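# Move apple from plate onto board and press down

## Task

Lift the apple off the plate and put it on the cutting board on open wood, with a good margin from the knife and from every board edge. Then press it steadily down against the board for several seconds without easing off. It fails, and the run stops, if the board or knife gets shifted or the apple is squashed by too much pressure. It also fails if anything is still in motion at the end, if the result only holds because the robot is holding it, or if whatever the robot is touching at the end drops by more than about a fingernail's thickness once released. Knocking anything off the table also fails it.

## Robot and tools

ROBOT. One six-joint arm ends in a five-finger right hand. Joint ranges in rad, base to hand: shoulder pan -3.142 to 3.142, shoulder lift -6.283 to 6.283, elbow 0.000 to 3.142, wrists 1-3 -6.283 to 6.283. Load limits: 132 N m for pan, lift and elbow, 24.6 N m for each wrist joint, and a held object's weight counts toward them.

HAND POINT. All pose control acts on a point fixed to the palm, 0.05 m in front of it, where index pad and thumb tip meet in a pinch. Its +z runs along the straightened fingers, which extend 0.06-0.07 m past it. Its +y points out of the palm. Its +x crosses the palm away from the thumb. The hand extends 0.08 m sideways on the little-finger side and 0.02-0.09 m on the thumb side. A wrist bracket on the little-finger side sits 0.03 m beyond the point in +y and 0.11 m across the palm, and can collide with things.

SCENE FRAME. Origin on the table top under the arm base, +z up, +y to the left when facing +x. Results give end_effector_position in metres, end_effector_quat_wxyz, and velocities in m/s and rad/s. The base may be tilted, and the printed position can be off, more so at long reach.

execute_actions(actions). actions is a list of actions, run in order; an empty list just returns state and images. Each action is a table of up to 15 rows, one row per 1/30 s step; if shorter, the final row repeats until 15 steps are filled. Each row is 14 numbers, all in [-1, 1]: dx, dy, dz, rx, ry, rz, little, ring, middle, index, thumb_bend, thumb_turn, force_limit, speed. The first six are an offset, not a pose: they are measured in the hand point's own axes from where the hand point was at the start of that action (for a call's first action, the last pose reported). Every row refers to that same start, not to the row before. Scale: 1.0 equals 0.6 m or 180 degrees; rx, ry, rz form one rotation vector. Each step the command is clipped to 100 mm and 16 degrees from the measured pose, so long motions need several actions.

HAND NUMBERS are absolute targets. Fingers and thumb_bend: -1 straight, +1 fully curled. thumb_turn: -1 beside the palm, +1 opposite the fingers. A pinch is about index +0.22, thumb_bend +0.75, thumb_turn +0.57. force_limit runs linearly from near 0 N (-1) to 10 N (+1) at the fingertip, 15 N for both thumb motors; it only stops closing motion. speed runs from almost nothing (-1) to full (+1), full travel taking 0.6 s. A motor moves only when its target changes by at least 0.01, then locks when it arrives or hits force_limit. For a wrap grip on an object 0.035-0.08 m wide, turn the thumb in first; the object lies against the palm, on the wrist side of the hand point. Close at speed -0.9 or below for a gentle grip. Resending the same numbers keeps the grip.

move(target, speed, stop_force, blocking). target is one row in the same 14-number layout: an offset in hand-point axes from the pose in the latest result that shows one, plus hand settings sent at the start. The path is straight and lasts 0.5-10 s. speed is in m/s, 0.002 to 0.5, default 0.25; rotation is capped at twice that in rad/s. It does not avoid obstacles and can overshoot speed near full reach. The arm is stiff, so aiming even slightly into a firm surface can trigger a fault. stop_force (optional, 9-40 N) ends the path when the wrist sensor feels that much extra resistance along the direction of travel for two steps; the hand then backs off two steps and holds. Use it with very slow speed to touch down, not on turning moves, and omit it when moving away from a contact. blocking=false returns after 0.5 s while the arm keeps going; check with wait(0) or brake with stop(); other motion commands are refused until the move has ended. It cannot be combined with stop_force.



RESULTS. The move line reports done, off_target, moving, held, fault or contact (stop_force triggered), and limits=paced (clipped) or limits=held (steps blocked; speed may jump afterwards), plus the distance to target. Hand target is what the controller now steers toward. pose unreachable means the clearance check changed or blocked the command. hand_measured, hand_stopped_by (moving, target, force, stalled, fault) and hand_load_n list six values in motor order; loads near 0 mean the grip is lost. Wrist force and Wrist torque are in hand-point axes, noisy (offset up to about 4 N), saturating near 50 N; pressing down reads as force pointing back into the arm.

AVOID. A joint torque at its limit or 150 N outside force causes a 10 s stop. Holding loads heats motors: MOTOR HOT at 70 °C, brakes at 85 °C. Move gently, never nudge the board or knife, press the apple only moderately, and before finishing release and lift clear so the apple rests still on its own.

Each tool is called after ">>>" by a JSON object that holds its "op" and its "data", one argument or row to a line.

## Session

>>> {"op": "execute_actions", "data": {
  "actions": []
}}

Scene clock: 0.00 s.
end_effector_position=(+0.8441, -0.1627, +0.2789) hand_measured=(-1.000, -1.000, -1.000, -1.000, -1.000, -1.000) hand_load_n=(+0.0, +0.0, +0.0, +0.0, +0.0, +0.0) hand_stopped_by=(target, target, target, target, target, target) hand_force_limit=0.00 hand_speed=-0.80 end_effector_quat_wxyz=(-0.257, +0.675, -0.504, +0.474) end_effector_velocity=(+0.000, +0.001, +0.000) end_effector_angular_velocity=(-0.000, -0.000, -0.000)
Joint positions: [-0.612 -1.732  1.655 -0.493  1.238 -3.458]
Joint velocities: [ 0.002 -0.001 -0.     0.001  0.002 -0.001]
Motor temperatures (°C, as the motors report them): [23 24 26 29 35 32]
Wrist force (N, on the end effector, along its own x y z axes, offset not removed): no reading
Wrist torque (N m, same axes, about the end effector's origin, offset not removed): no reading
Hand target: +0.844, -0.163, +0.279; -0.257, +0.675, -0.504, +0.474
camera_calibration (this result's frames):
cam_wrist: T_world_to_cam=[[-0.377282, -0.237168, -0.895215, 0.552685], [-0.424705, 0.90332, -0.0603261, 0.540047], [0.822973, 0.357442, -0.441533, -0.387567], [0, 0, 0, 1]] pos_world=[0.756836, -0.218223, 0.356227]

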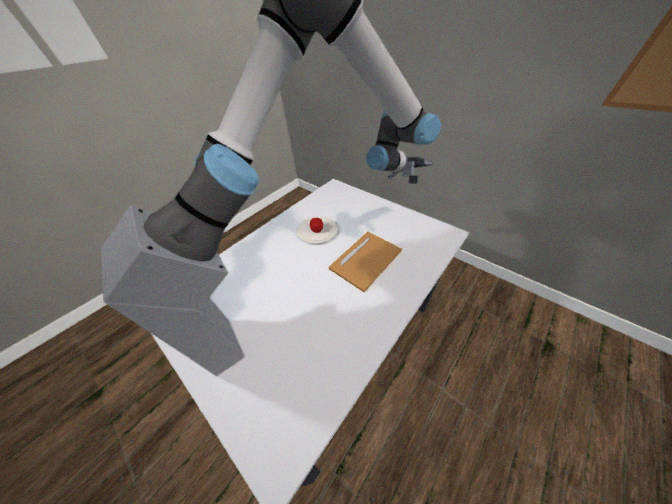

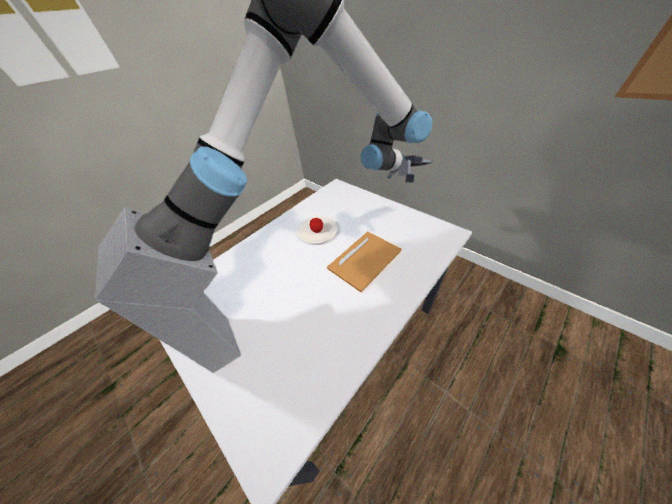

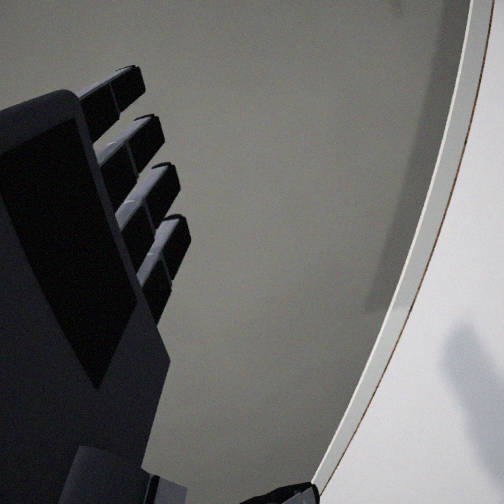

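>>> {"op": "zoom_image", "data": {
  "camera": "cam_head_left",
  "region": [285, 200, 411, 300]
}}

>>> {"op": "zoom_image", "data": {
  "camera": "cam_head_right",
  "region": [285, 200, 411, 300]
}}

Region (285, 200, 411, 300) of cam_head_left's 672x504 image, scaled by 4.000, with more detail than that image has; it fills the top 400 rows of this view, and the rest is white.

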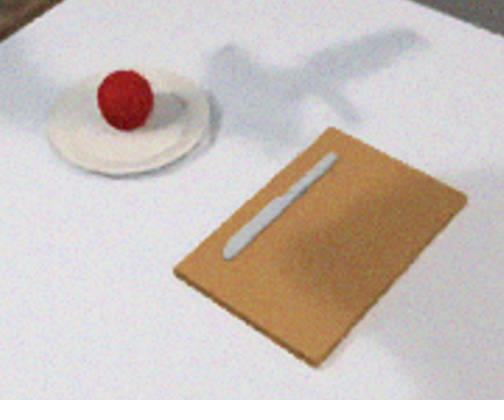

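Region (285, 200, 411, 300) of cam_head_right's 672x504 image, scaled by 4.000, with more detail than that image has; it fills the top 400 rows of this view, and the rest is white.

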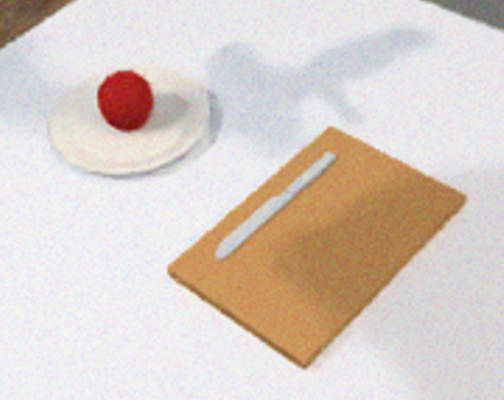

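>>> {"op": "move", "data": {
  "target": [-0.6601, 0.2305, -0.4297, -0.0520, -0.0524, 0.1139, -0.75, -0.6, -0.6, -0.6, -1, 1, 0.5, 0.2],
  "speed": 0.3
}}

Scene clock: 10.77 s.
end_effector_position=(+0.5348, +0.1867, +0.1225) hand_measured=(-0.750, -0.600, -0.600, -0.600, -1.000, +1.000) hand_load_n=(+0.0, +0.0, +0.0, +0.0, +0.0, +0.0) hand_stopped_by=(target, target, target, target, target, target) hand_force_limit=0.50 hand_speed=0.20 end_effector_quat_wxyz=(-0.321, +0.630, -0.630, +0.321) end_effector_velocity=(-0.001, +0.001, -0.002) end_effector_angular_velocity=(-0.001, +0.000, -0.003)
Joint positions: [-0.016 -1.348  2.25  -1.227  1.669 -3.381]
Joint velocities: [ 0.002  0.007 -0.001 -0.006  0.005 -0.   ]
Motor temperatures (°C, as the motors report them): [23 24 26 29 35 32]
Wrist force (N, on the end effector, along its own x y z axes, offset not removed): [-0.3 1.5 1.3]
Wrist torque (N m, same axes, about the end effector's origin, offset not removed): [0.13 -0.15 0.22]
Hand target: +0.535, +0.187, +0.122; -0.321, +0.630, -0.630, +0.321
Off the commanded pose: 0.000 m, 0 deg.
move: done
camera_calibration (this result's frames):
cam_wrist: T_world_to_cam=[[-0.525005, 0.138311, -0.839785, 0.380966], [-0.331042, 0.875824, 0.351203, -0.011803], [0.784079, 0.462388, -0.414025, -0.329135], [0, 0, 0, 1]] pos_world=[0.454169, 0.109834, 0.187804]

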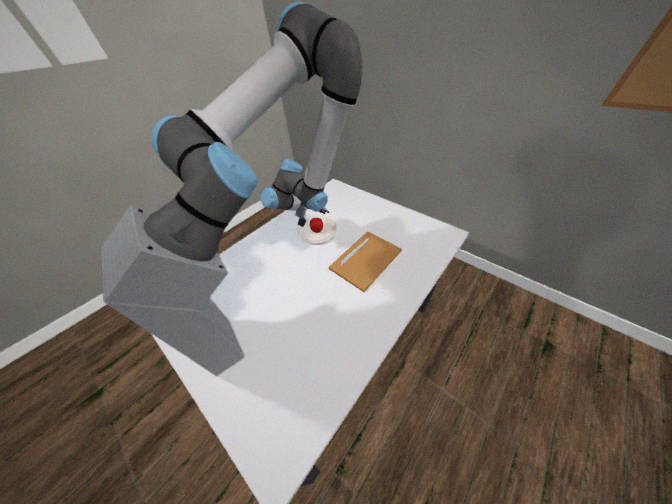

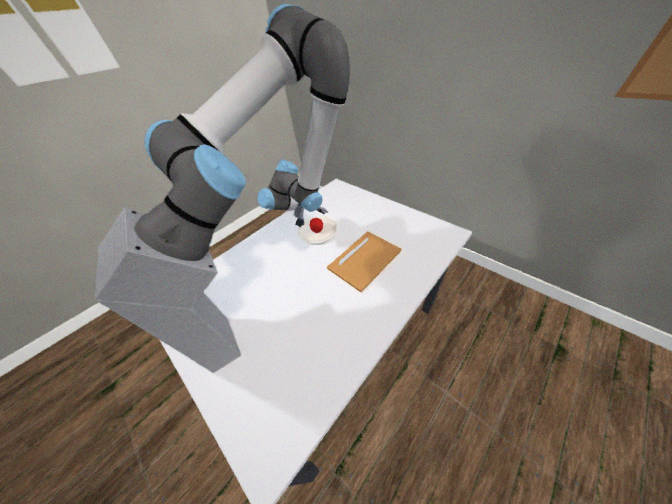

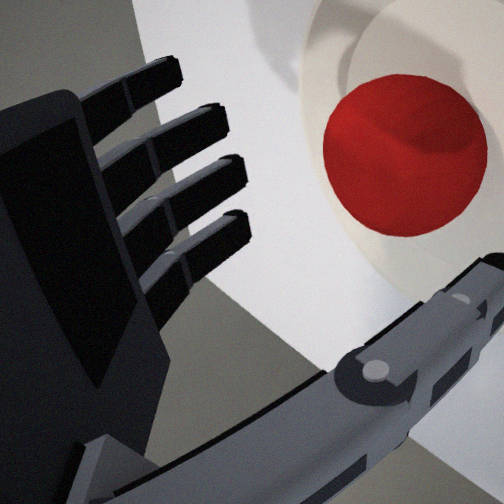

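>>> {"op": "move", "data": {
  "target": [0.0045, 0.0400, 0.0911, 0, 0, 0, -0.75, -0.3, -0.42, -0.42, -0.8, 1, -0.7, -0.75],
  "speed": 0.1
}}

Scene clock: 17.00 s.
end_effector_position=(+0.5647, +0.1839, +0.0712) hand_measured=(-0.750, -0.300, -0.420, -0.420, -0.800, +1.000) hand_load_n=(+0.0, +0.0, +0.0, +0.0, +0.0, +0.0) hand_stopped_by=(target, target, target, target, target, target) hand_force_limit=-0.70 hand_speed=-0.75 end_effector_quat_wxyz=(-0.321, +0.630, -0.630, +0.321) end_effector_velocity=(+0.001, -0.001, -0.002) end_effector_angular_velocity=(-0.001, +0.000, -0.002)
Joint positions: [-0.048 -1.241  2.11  -1.193  1.638 -3.371]
Joint velocities: [-0.003  0.004 -0.005  0.001 -0.     0.002]
Motor temperatures (°C, as the motors report them): [23 24 26 29 35 32]
Wrist force (N, on the end effector, along its own x y z axes, offset not removed): [-0.3 -2.3 5.0]
Wrist torque (N m, same axes, about the end effector's origin, offset not removed): [-0.74 -0.11 0.11]
Hand target: +0.565, +0.184, +0.071; -0.321, +0.630, -0.630, +0.321
Off the commanded pose: 0.000 m, 0 deg.
move: done
camera_calibration (this result's frames):
cam_wrist: T_world_to_cam=[[-0.525008, 0.138318, -0.839783, 0.353966], [-0.331039, 0.875822, 0.35121, 0.0185985], [0.784079, 0.462389, -0.414025, -0.372617], [0, 0, 0, 1]] pos_world=[0.484153, 0.107045, 0.13645]

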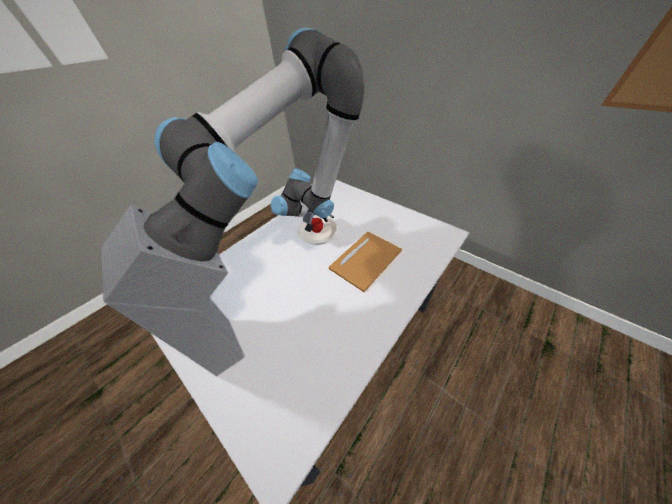

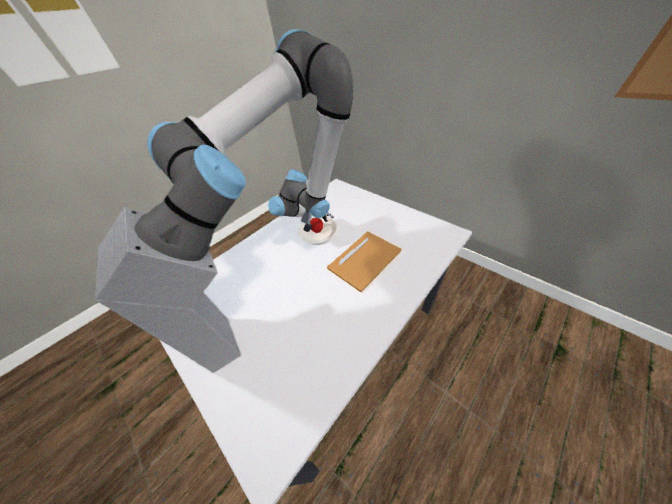

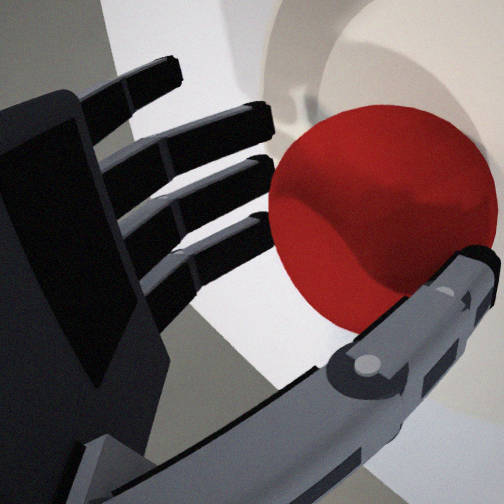

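>>> {"op": "move", "data": {
  "target": [0, 0, 0, 0, 0, 0, -0.75, 0.2, 0.2, 0.2, -0.3, 1, -0.4, -0.85],
  "speed": 0.1
}}

Scene clock: 18.97 s.
end_effector_position=(+0.5647, +0.1839, +0.0711) hand_measured=(-0.750, -0.078, -0.256, -0.214, -0.704, +1.000) hand_load_n=(+0.0, +3.5, +1.0, +3.5, +8.0, +2.0) hand_stopped_by=(target, force, force, force, force, target) hand_force_limit=-0.40 hand_speed=-0.85 end_effector_quat_wxyz=(-0.321, +0.630, -0.630, +0.321) end_effector_velocity=(+0.001, -0.000, -0.000) end_effector_angular_velocity=(-0.001, -0.000, -0.001)
Joint positions: [-0.048 -1.241  2.11  -1.193  1.638 -3.371]
Joint velocities: [-0.     0.    -0.001  0.     0.001 -0.001]
Motor temperatures (°C, as the motors report them): [23 24 26 29 35 32]
Wrist force (N, on the end effector, along its own x y z axes, offset not removed): [-1.2 2.3 5.1]
Wrist torque (N m, same axes, about the end effector's origin, offset not removed): [-0.04 -0.13 0.18]
Hand target: +0.565, +0.184, +0.071; -0.321, +0.630, -0.630, +0.321
Off the commanded pose: 0.000 m, 0 deg.
move: done
camera_calibration (this result's frames):
cam_wrist: T_world_to_cam=[[-0.525015, 0.138317, -0.839778, 0.35396], [-0.331036, 0.875823, 0.351212, 0.0186259], [0.784076, 0.462388, -0.414032, -0.372608], [0, 0, 0, 1]] pos_world=[0.484153, 0.107018, 0.136435]

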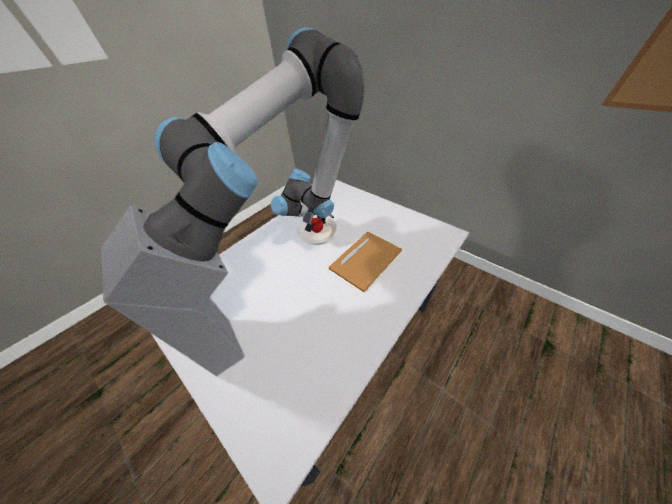

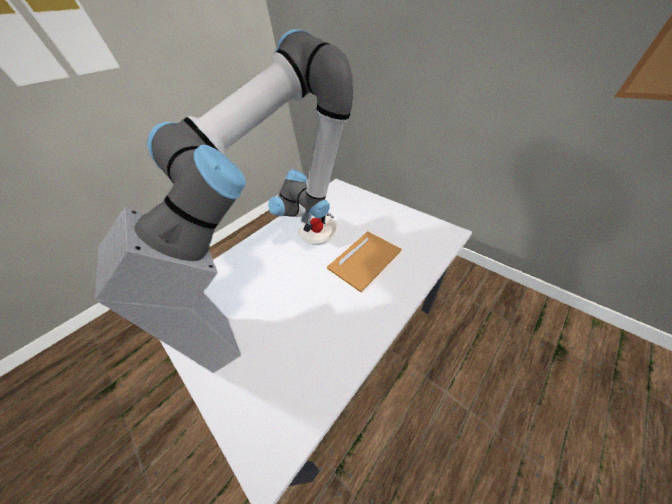

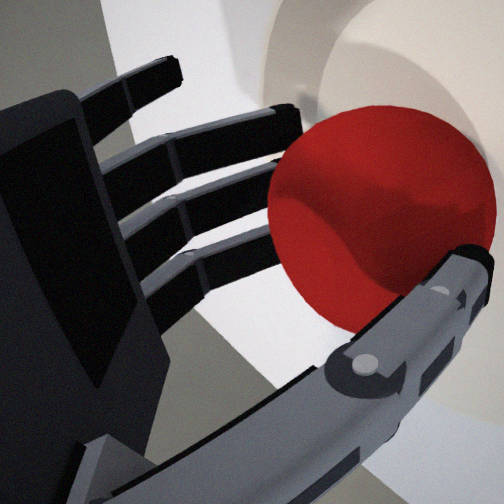

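>>> {"op": "move", "data": {
  "target": [0.0667, -0.0608, -0.0440, 0, 0, 0, -0.75, 0.2, 0.2, 0.2, -0.35, 1, 0.55, -0.9],
  "speed": 0.1
}}

Scene clock: 20.73 s.
end_effector_position=(+0.5648, +0.1442, +0.1160) hand_measured=(-0.750, -0.078, -0.256, -0.214, -0.676, +1.000) hand_load_n=(+0.0, +4.0, +2.0, +4.5, +11.0, +2.5) hand_stopped_by=(target, force, force, force, force, target) hand_force_limit=0.55 hand_speed=-0.90 end_effector_quat_wxyz=(-0.321, +0.630, -0.630, +0.321) end_effector_velocity=(-0.000, -0.002, +0.002) end_effector_angular_velocity=(+0.000, +0.001, -0.000)
Joint positions: [-0.124 -1.405  2.213 -1.131  1.566 -3.347]
Joint velocities: [-0.003 -0.008  0.005  0.004 -0.003  0.001]
Motor temperatures (°C, as the motors report them): [23 24 26 29 35 32]
Wrist force (N, on the end effector, along its own x y z axes, offset not removed): [0.5 3.7 4.3]
Wrist torque (N m, same axes, about the end effector's origin, offset not removed): [0.17 -0.42 0.34]
Hand target: +0.565, +0.144, +0.116; -0.321, +0.630, -0.630, +0.321
Off the commanded pose: 0.000 m, 0 deg.
move: done
camera_calibration (this result's frames):
cam_wrist: T_world_to_cam=[[-0.525023, 0.138315, -0.839773, 0.397215], [-0.330989, 0.875849, 0.351191, 0.0376852], [0.78409, 0.462339, -0.41406, -0.335697], [0, 0, 0, 1]] pos_world=[0.484237, 0.0672583, 0.181337]

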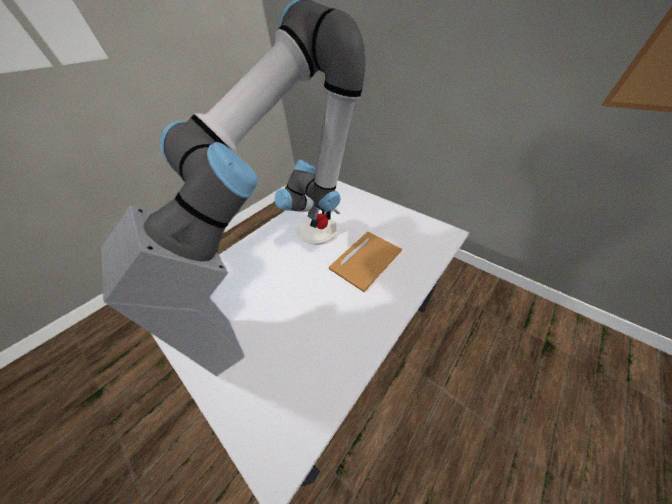

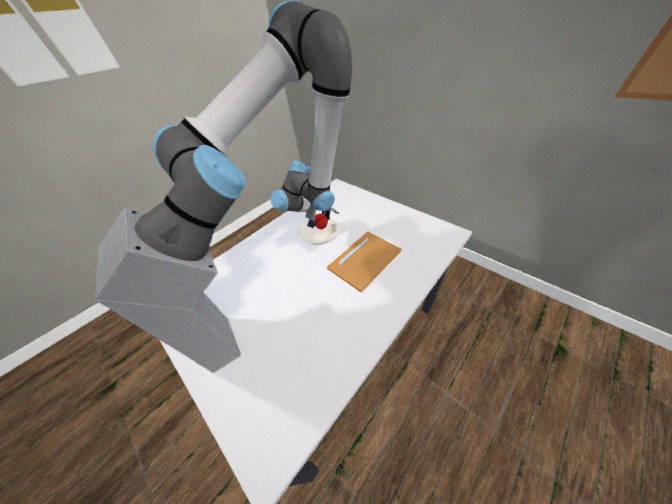

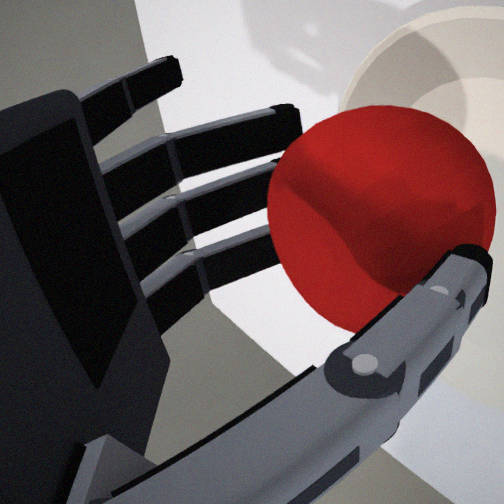

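>>> {"op": "move", "data": {
  "target": [0.5120, 0.0225, 0.0002, 0, 0, 0, -0.75, 0.2, 0.2, 0.2, -0.35, 1, 0.55, -0.9],
  "speed": 0.22
}}

Scene clock: 23.70 s.
end_effector_position=(+0.5569, -0.1628, +0.1055) hand_measured=(-0.750, -0.078, -0.256, -0.214, -0.676, +1.000) hand_load_n=(+0.0, +4.0, +2.0, +4.5, +11.0, +2.5) hand_stopped_by=(target, force, force, force, force, target) hand_force_limit=0.55 hand_speed=-0.90 end_effector_quat_wxyz=(-0.321, +0.630, -0.630, +0.321) end_effector_velocity=(+0.001, -0.002, +0.000) end_effector_angular_velocity=(+0.000, -0.002, +0.002)
Joint positions: [-0.91  -1.513  2.19  -1.121  0.832 -3.037]
Joint velocities: [-0.004  0.002 -0.003 -0.003 -0.004  0.003]
Motor temperatures (°C, as the motors report them): [23 24 26 29 35 32]
Wrist force (N, on the end effector, along its own x y z axes, offset not removed): [-3.9 0.2 3.0]
Wrist torque (N m, same axes, about the end effector's origin, offset not removed): [-0.42 0.60 0.05]
Hand target: +0.557, -0.163, +0.106; -0.321, +0.630, -0.630, +0.321
Off the commanded pose: 0.001 m, 0 deg.
move: done
camera_calibration (this result's frames):
cam_wrist: T_world_to_cam=[[-0.525277, 0.138385, -0.839603, 0.426849], [-0.330717, 0.875918, 0.351276, 0.307451], [0.784034, 0.462188, -0.414334, -0.191902], [0, 0, 0, 1]] pos_world=[0.476351, -0.239676, 0.170872]

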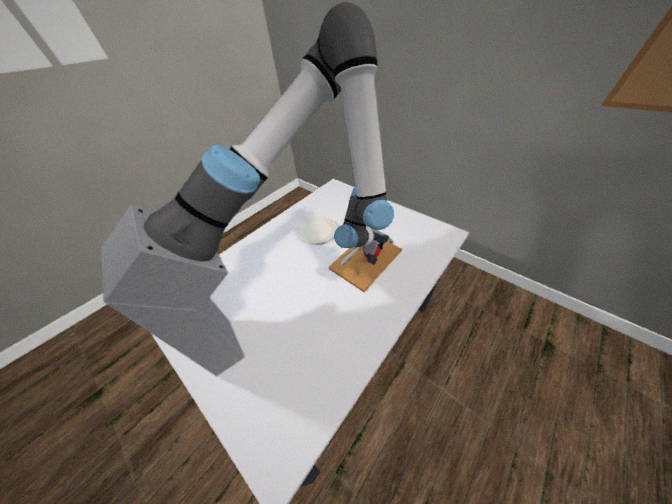

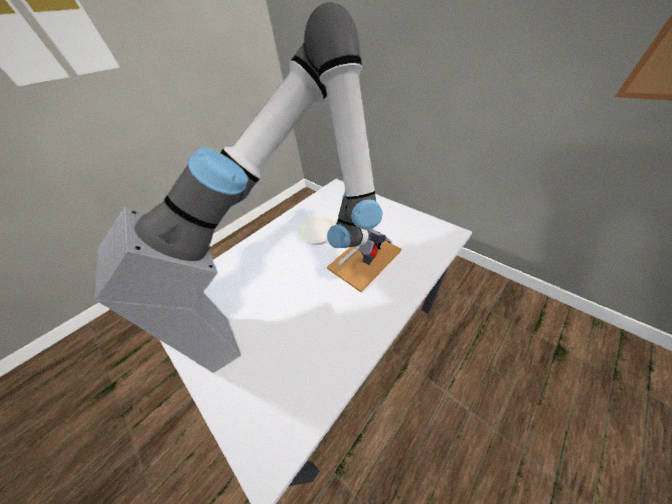

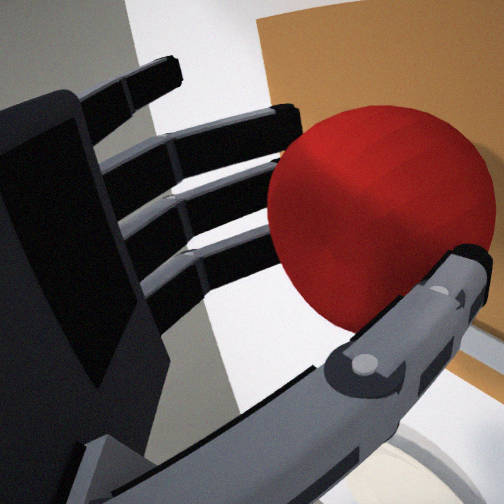

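>>> {"op": "move", "data": {
  "target": [-0.0067, 0.0263, 0.0191, 0, 0, 0, -0.75, 0.2, 0.2, 0.2, -0.35, 1, 0.55, -0.9],
  "speed": 0.06
}}

>>> {"op": "move", "data": {
  "target": [0, 0.0203, 0.0147, 0, 0, 0, -0.75, 0.2, 0.2, 0.2, -0.35, 1, 0.55, -0.9],
  "speed": 0.004,
  "stop_force": 10
}}

Scene clock: 26.60 s.
end_effector_position=(+0.5569, -0.1588, +0.0863) hand_measured=(-0.750, -0.078, -0.256, -0.214, -0.676, +1.000) hand_load_n=(+0.0, +4.0, +2.0, +4.5, +11.0, +2.5) hand_stopped_by=(target, force, force, force, force, target) hand_force_limit=0.55 hand_speed=-0.90 end_effector_quat_wxyz=(-0.321, +0.630, -0.630, +0.321) end_effector_velocity=(-0.001, +0.000, -0.002) end_effector_angular_velocity=(-0.001, +0.001, -0.001)
Joint positions: [-0.879 -1.458  2.164 -1.14   0.859 -3.055]
Joint velocities: [ 0.003  0.007 -0.001 -0.003  0.004 -0.003]
Motor temperatures (°C, as the motors report them): [23 24 26 29 35 32]
Wrist force (N, on the end effector, along its own x y z axes, offset not removed): [-1.9 6.7 2.8]
Wrist torque (N m, same axes, about the end effector's origin, offset not removed): [0.67 0.17 0.44]
Hand target: +0.557, -0.159, +0.086; -0.321, +0.630, -0.630, +0.321
Off the commanded pose: 0.000 m, 0 deg.
move: done
camera_calibration (this result's frames):
cam_wrist: T_world_to_cam=[[-0.525277, 0.138384, -0.839604, 0.41013], [-0.330735, 0.875908, 0.351284, 0.310755], [0.784027, 0.462208, -0.414326, -0.201688], [0, 0, 0, 1]] pos_world=[0.476338, -0.235727, 0.151619]

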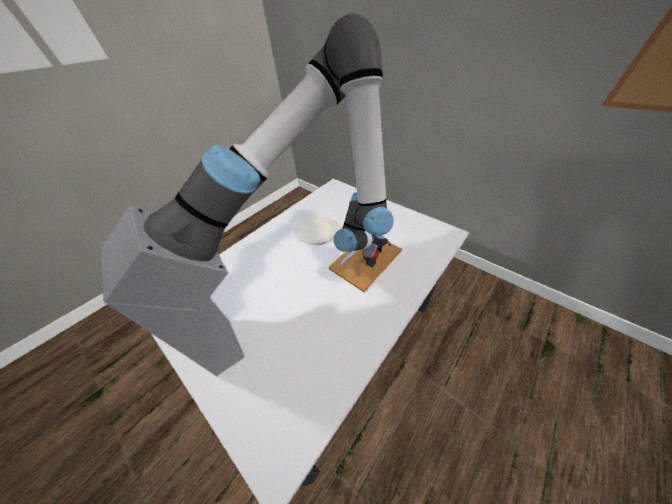

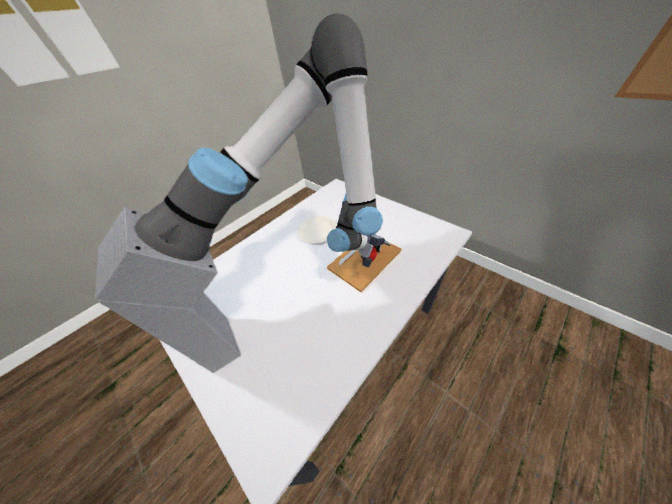

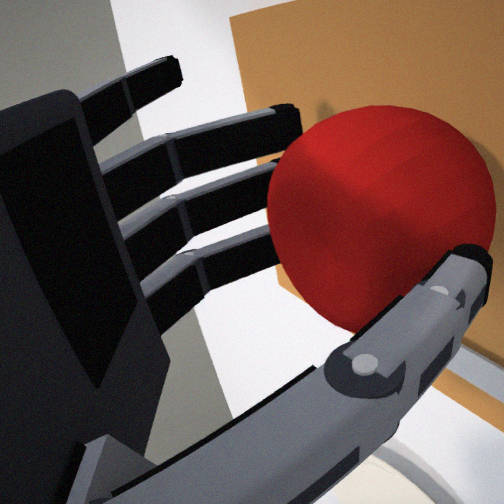

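Scene clock: 29.03 s.
end_effector_position=(+0.5570, -0.1589, +0.0781) hand_measured=(-0.750, -0.078, -0.256, -0.214, -0.676, +1.000) hand_load_n=(+0.0, +3.0, +1.0, +3.5, +12.0, +1.5) hand_stopped_by=(target, force, force, force, force, target) hand_force_limit=0.55 hand_speed=-0.90 end_effector_quat_wxyz=(-0.321, +0.630, -0.630, +0.321) end_effector_velocity=(-0.000, +0.001, +0.002) end_effector_angular_velocity=(+0.001, -0.000, -0.000)
Joint positions: [-0.87  -1.434  2.151 -1.148  0.868 -3.06 ]
Joint velocities: [-0.001 -0.004  0.004 -0.    -0.001  0.002]
Motor temperatures (°C, as the motors report them): [23 24 26 29 35 32]
Wrist force (N, on the end effector, along its own x y z axes, offset not removed): [0.3 -6.9 -14.2]
Wrist torque (N m, same axes, about the end effector's origin, offset not removed): [0.02 0.27 0.03]
Hand target: +0.557, -0.159, +0.078; -0.321, +0.630, -0.630, +0.321
Off the commanded pose: 0.007 m, 0 deg.
move: contact
camera_calibration (this result's frames):
cam_wrist: T_world_to_cam=[[-0.525022, 0.13809, -0.839811, 0.403108], [-0.330985, 0.875946, 0.350952, 0.313877], [0.784093, 0.462222, -0.414186, -0.20525], [0, 0, 0, 1]] pos_world=[0.476464, -0.235734, 0.143367]

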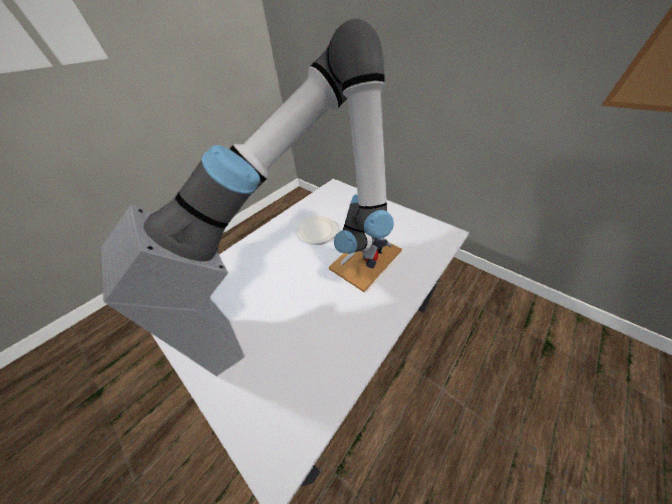

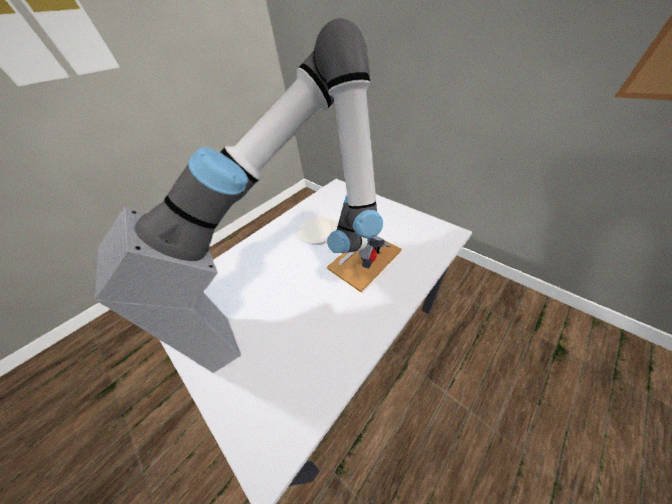

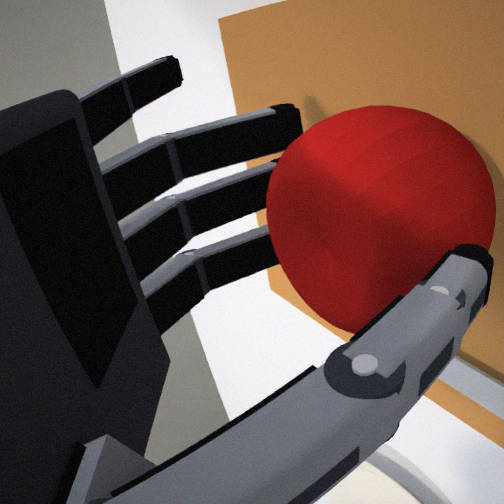

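>>> {"op": "wait", "data": {
  "seconds": 0.3
}}

Scene clock: 29.80 s.
end_effector_position=(+0.5569, -0.1589, +0.0782) hand_measured=(-0.750, -0.078, -0.256, -0.214, -0.676, +1.000) hand_load_n=(+0.0, +3.5, +1.5, +4.0, +11.5, +1.5) hand_stopped_by=(target, force, force, force, force, target) hand_force_limit=0.55 hand_speed=-0.90 end_effector_quat_wxyz=(-0.321, +0.630, -0.630, +0.321) end_effector_velocity=(-0.000, -0.001, +0.000) end_effector_angular_velocity=(-0.001, -0.000, -0.002)
Joint positions: [-0.87  -1.434  2.152 -1.147  0.867 -3.059]
Joint velocities: [-0.002 -0.     0.    -0.     0.     0.001]
Motor temperatures (°C, as the motors report them): [23 24 26 29 35 32]
Wrist force (N, on the end effector, along its own x y z axes, offset not removed): [-4.0 -4.0 -3.3]
Wrist torque (N m, same axes, about the end effector's origin, offset not removed): [-0.30 0.63 -0.07]
Hand target: +0.557, -0.159, +0.078; -0.321, +0.630, -0.630, +0.321
Off the commanded pose: 0.007 m, 0 deg.
wait: 0.30 s; at rest from the start
camera_calibration (this result's frames):
cam_wrist: T_world_to_cam=[[-0.525222, 0.138324, -0.839648, 0.403332], [-0.330775, 0.875923, 0.351209, 0.313649], [0.784047, 0.462197, -0.4143, -0.20504], [0, 0, 0, 1]] pos_world=[0.476347, -0.235754, 0.143552]

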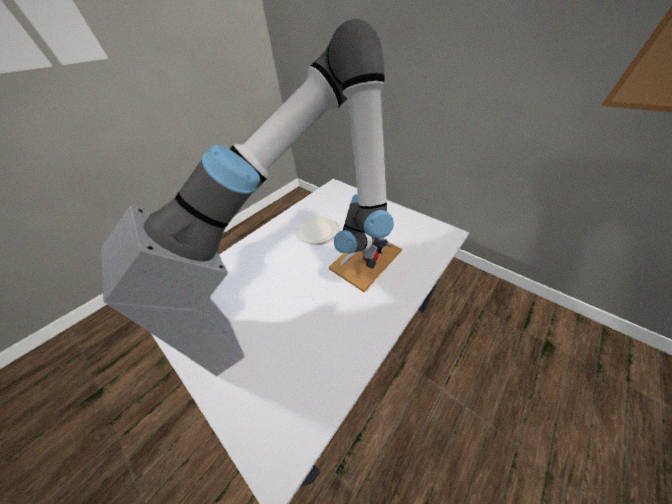

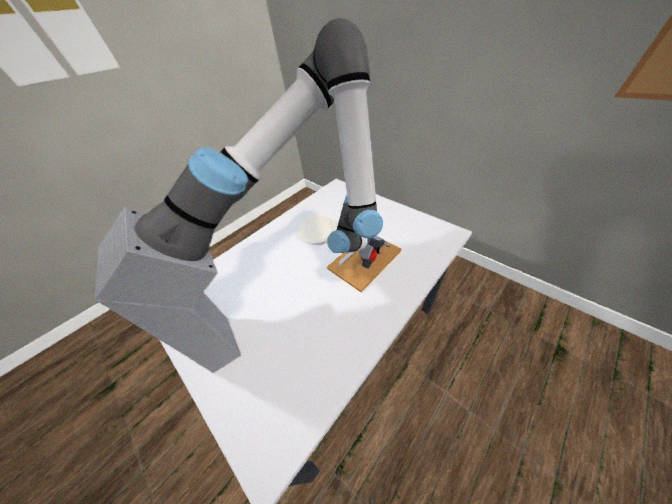

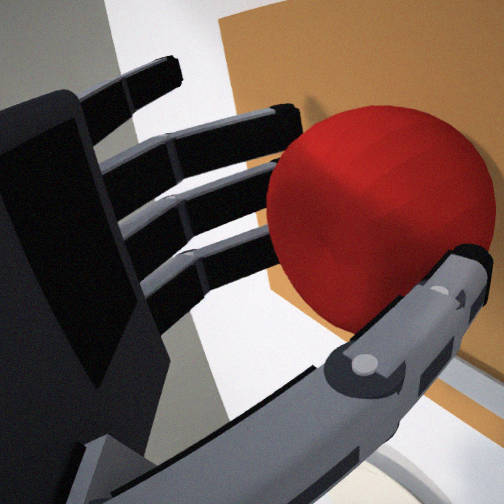

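>>> {"op": "move", "data": {
  "target": [0, 0.00117, 0.00033, 0, 0, 0, -0.75, 0.2, 0.25, 0.2, -0.35, 1, -0.2, -0.93],
  "speed": 0.002
}}

>>> {"op": "wait", "data": {
  "seconds": 0.7
}}

Scene clock: 31.23 s.
end_effector_position=(+0.5567, -0.1589, +0.0776) hand_measured=(-0.750, -0.078, -0.250, -0.214, -0.676, +1.000) hand_load_n=(+0.0, +3.0, +4.0, +4.0, +11.5, +1.5) hand_stopped_by=(target, force, force, force, force, target) hand_force_limit=-0.20 hand_speed=-0.93 end_effector_quat_wxyz=(-0.321, +0.630, -0.630, +0.321) end_effector_velocity=(-0.000, +0.001, -0.000) end_effector_angular_velocity=(+0.002, -0.000, +0.001)
Joint positions: [-0.87  -1.432  2.151 -1.149  0.867 -3.06 ]
Joint velocities: [ 0.001  0.     0.002 -0.002 -0.001  0.   ]
Motor temperatures (°C, as the motors report them): [23 24 26 29 35 32]
Wrist force (N, on the end effector, along its own x y z axes, offset not removed): [0.0 -17.2 -14.9]
Wrist torque (N m, same axes, about the end effector's origin, offset not removed): [0.07 0.35 0.00]
Hand target: +0.557, -0.159, +0.078; -0.321, +0.630, -0.630, +0.321
Off the commanded pose: 0.000 m, 0 deg.
move: done
camera_calibration (this result's frames):
cam_wrist: T_world_to_cam=[[-0.525199, 0.138274, -0.83967, 0.402663], [-0.330774, 0.875949, 0.351142, 0.313842], [0.784063, 0.462161, -0.414311, -0.205112], [0, 0, 0, 1]] pos_world=[0.47611, -0.235793, 0.142921]

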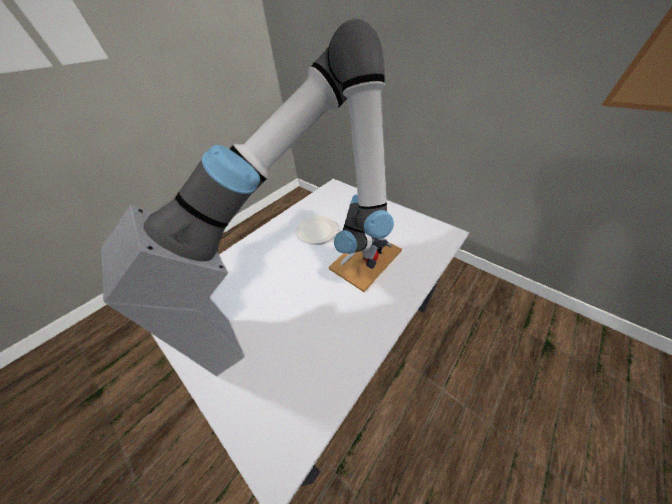

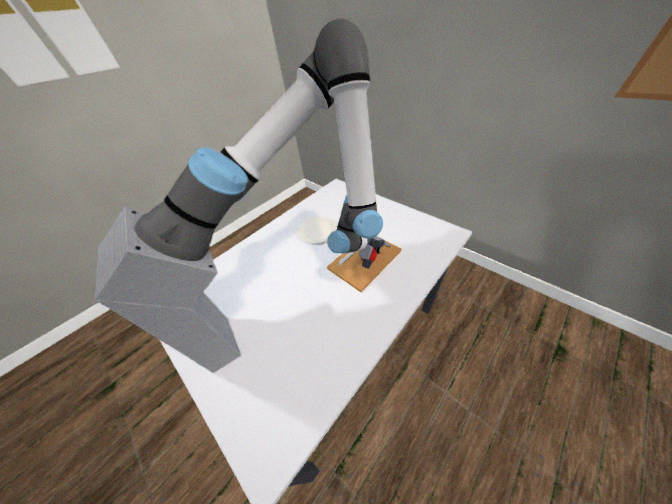

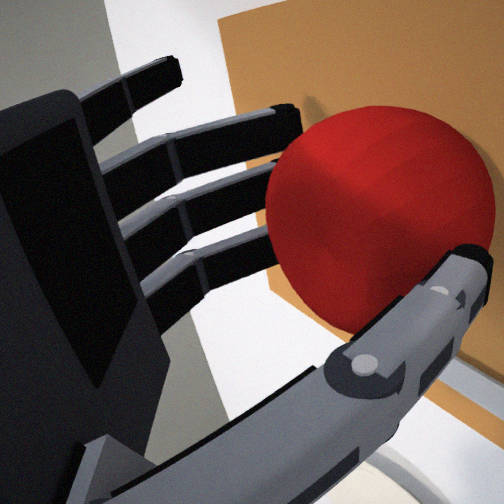

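Scene clock: 31.93 s.
end_effector_position=(+0.5567, -0.1589, +0.0775) hand_measured=(-0.750, -0.078, -0.250, -0.214, -0.676, +1.000) hand_load_n=(+0.0, +3.0, +4.0, +4.0, +12.0, +1.5) hand_stopped_by=(target, force, force, force, force, target) hand_force_limit=-0.20 hand_speed=-0.93 end_effector_quat_wxyz=(-0.321, +0.630, -0.630, +0.321) end_effector_velocity=(-0.001, -0.000, -0.000) end_effector_angular_velocity=(+0.000, +0.002, -0.001)
Joint positions: [-0.87  -1.432  2.151 -1.149  0.868 -3.06 ]
Joint velocities: [-0.001 -0.     0.001  0.001 -0.     0.   ]
Motor temperatures (°C, as the motors report them): [23 24 26 29 35 32]
Wrist force (N, on the end effector, along its own x y z axes, offset not removed): [4.8 -16.3 -16.7]
Wrist torque (N m, same axes, about the end effector's origin, offset not removed): [0.18 -0.11 0.22]
Hand target: +0.557, -0.159, +0.078; -0.321, +0.630, -0.630, +0.321
Off the commanded pose: 0.000 m, 0 deg.
wait: 0.70 s; at rest by 0.17 s
camera_calibration (this result's frames):
cam_wrist: T_world_to_cam=[[-0.525221, 0.138321, -0.839649, 0.402625], [-0.330771, 0.875926, 0.351203, 0.313807], [0.784049, 0.462191, -0.414302, -0.205126], [0, 0, 0, 1]] pos_world=[0.476095, -0.235756, 0.142869]

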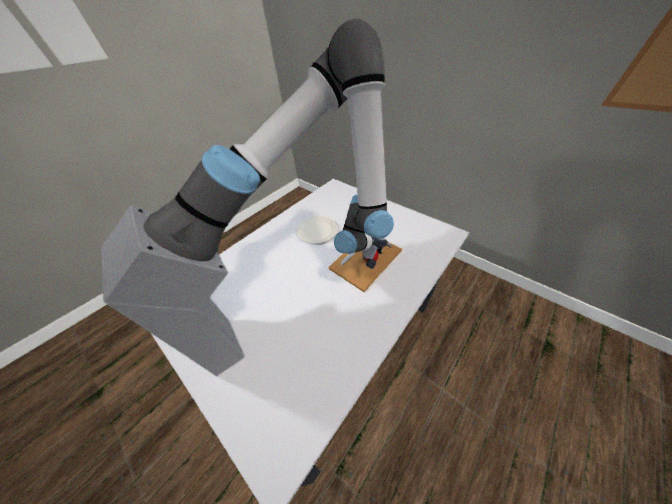

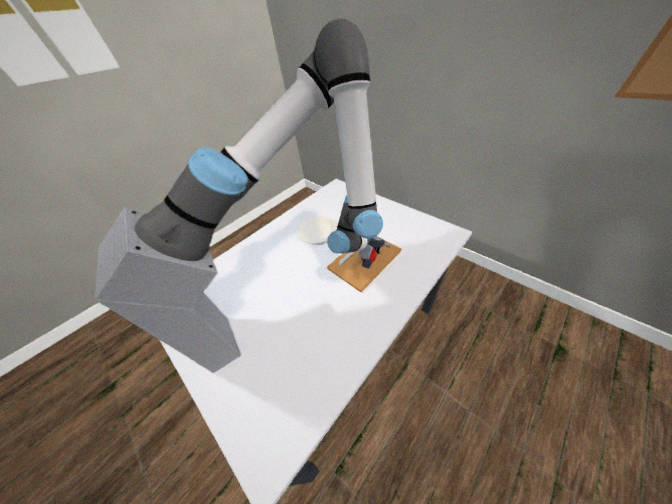

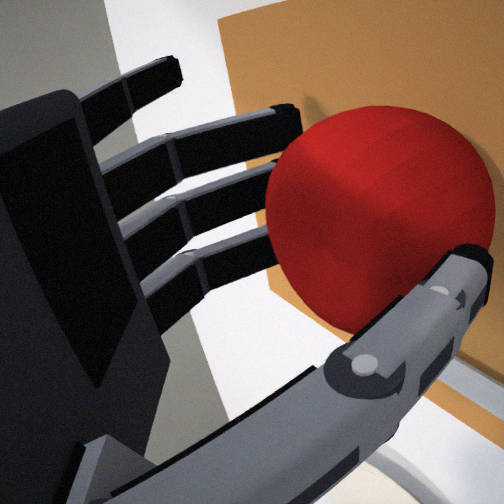

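>>> {"op": "wait", "data": {
  "seconds": 8
}}

Scene clock: 40.17 s.
end_effector_position=(+0.5567, -0.1589, +0.0775) hand_measured=(-0.750, -0.078, -0.250, -0.214, -0.676, +1.000) hand_load_n=(+0.0, +3.0, +4.0, +4.0, +12.0, +1.5) hand_stopped_by=(target, force, force, force, force, target) hand_force_limit=-0.20 hand_speed=-0.93 end_effector_quat_wxyz=(-0.321, +0.630, -0.630, +0.321) end_effector_velocity=(-0.000, -0.001, -0.000) end_effector_angular_velocity=(-0.003, +0.000, -0.000)
Joint positions: [-0.87  -1.432  2.151 -1.149  0.868 -3.06 ]
Joint velocities: [-0.002  0.    -0.001  0.001  0.    -0.002]
Motor temperatures (°C, as the motors report them): [23 24 26 29 35 32]
Wrist force (N, on the end effector, along its own x y z axes, offset not removed): [1.0 -20.0 -14.9]
Wrist torque (N m, same axes, about the end effector's origin, offset not removed): [-0.14 0.33 -0.20]
Hand target: +0.557, -0.159, +0.078; -0.321, +0.630, -0.630, +0.321
Off the commanded pose: 0.000 m, 0 deg.
wait: 8.00 s; at rest from the start
camera_calibration (this result's frames):
cam_wrist: T_world_to_cam=[[-0.525221, 0.138322, -0.839649, 0.402625], [-0.330772, 0.875926, 0.351204, 0.313807], [0.784049, 0.462192, -0.414302, -0.205127], [0, 0, 0, 1]] pos_world=[0.476095, -0.235756, 0.142869]

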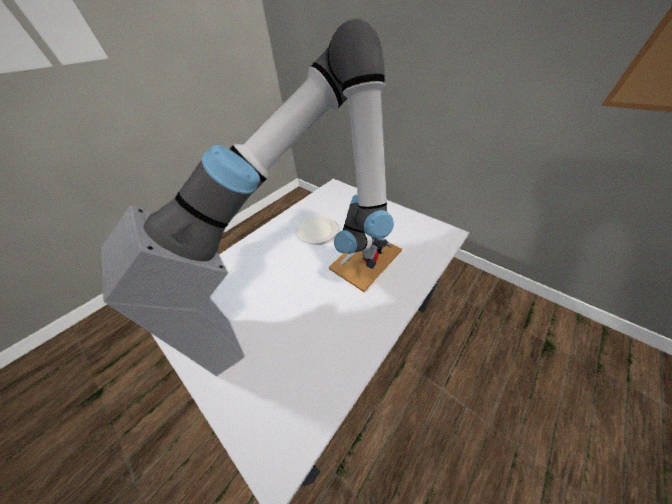

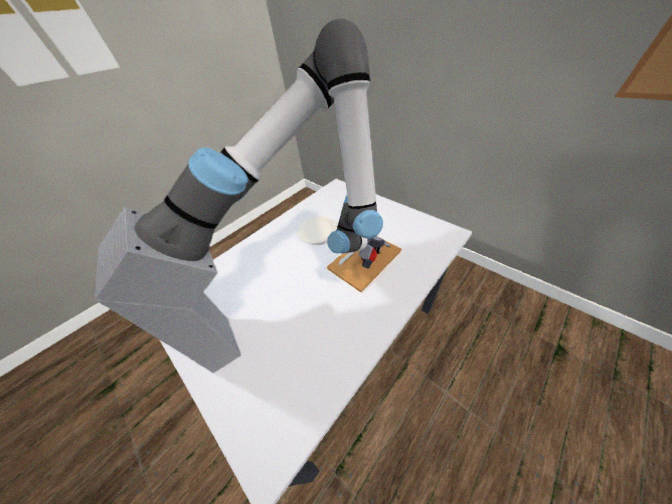

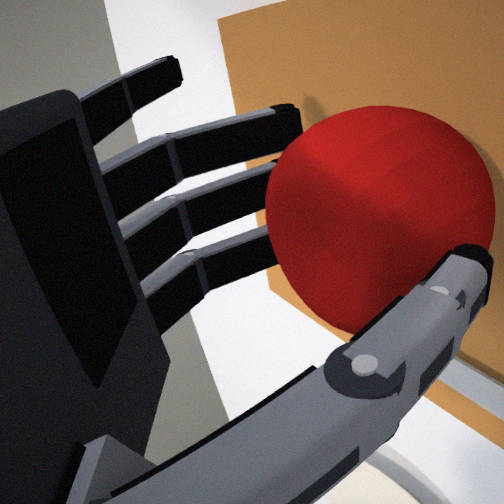

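>>> {"op": "finished_scene", "data": {
  "scene": 2
}}

The scene is finished: the task was done.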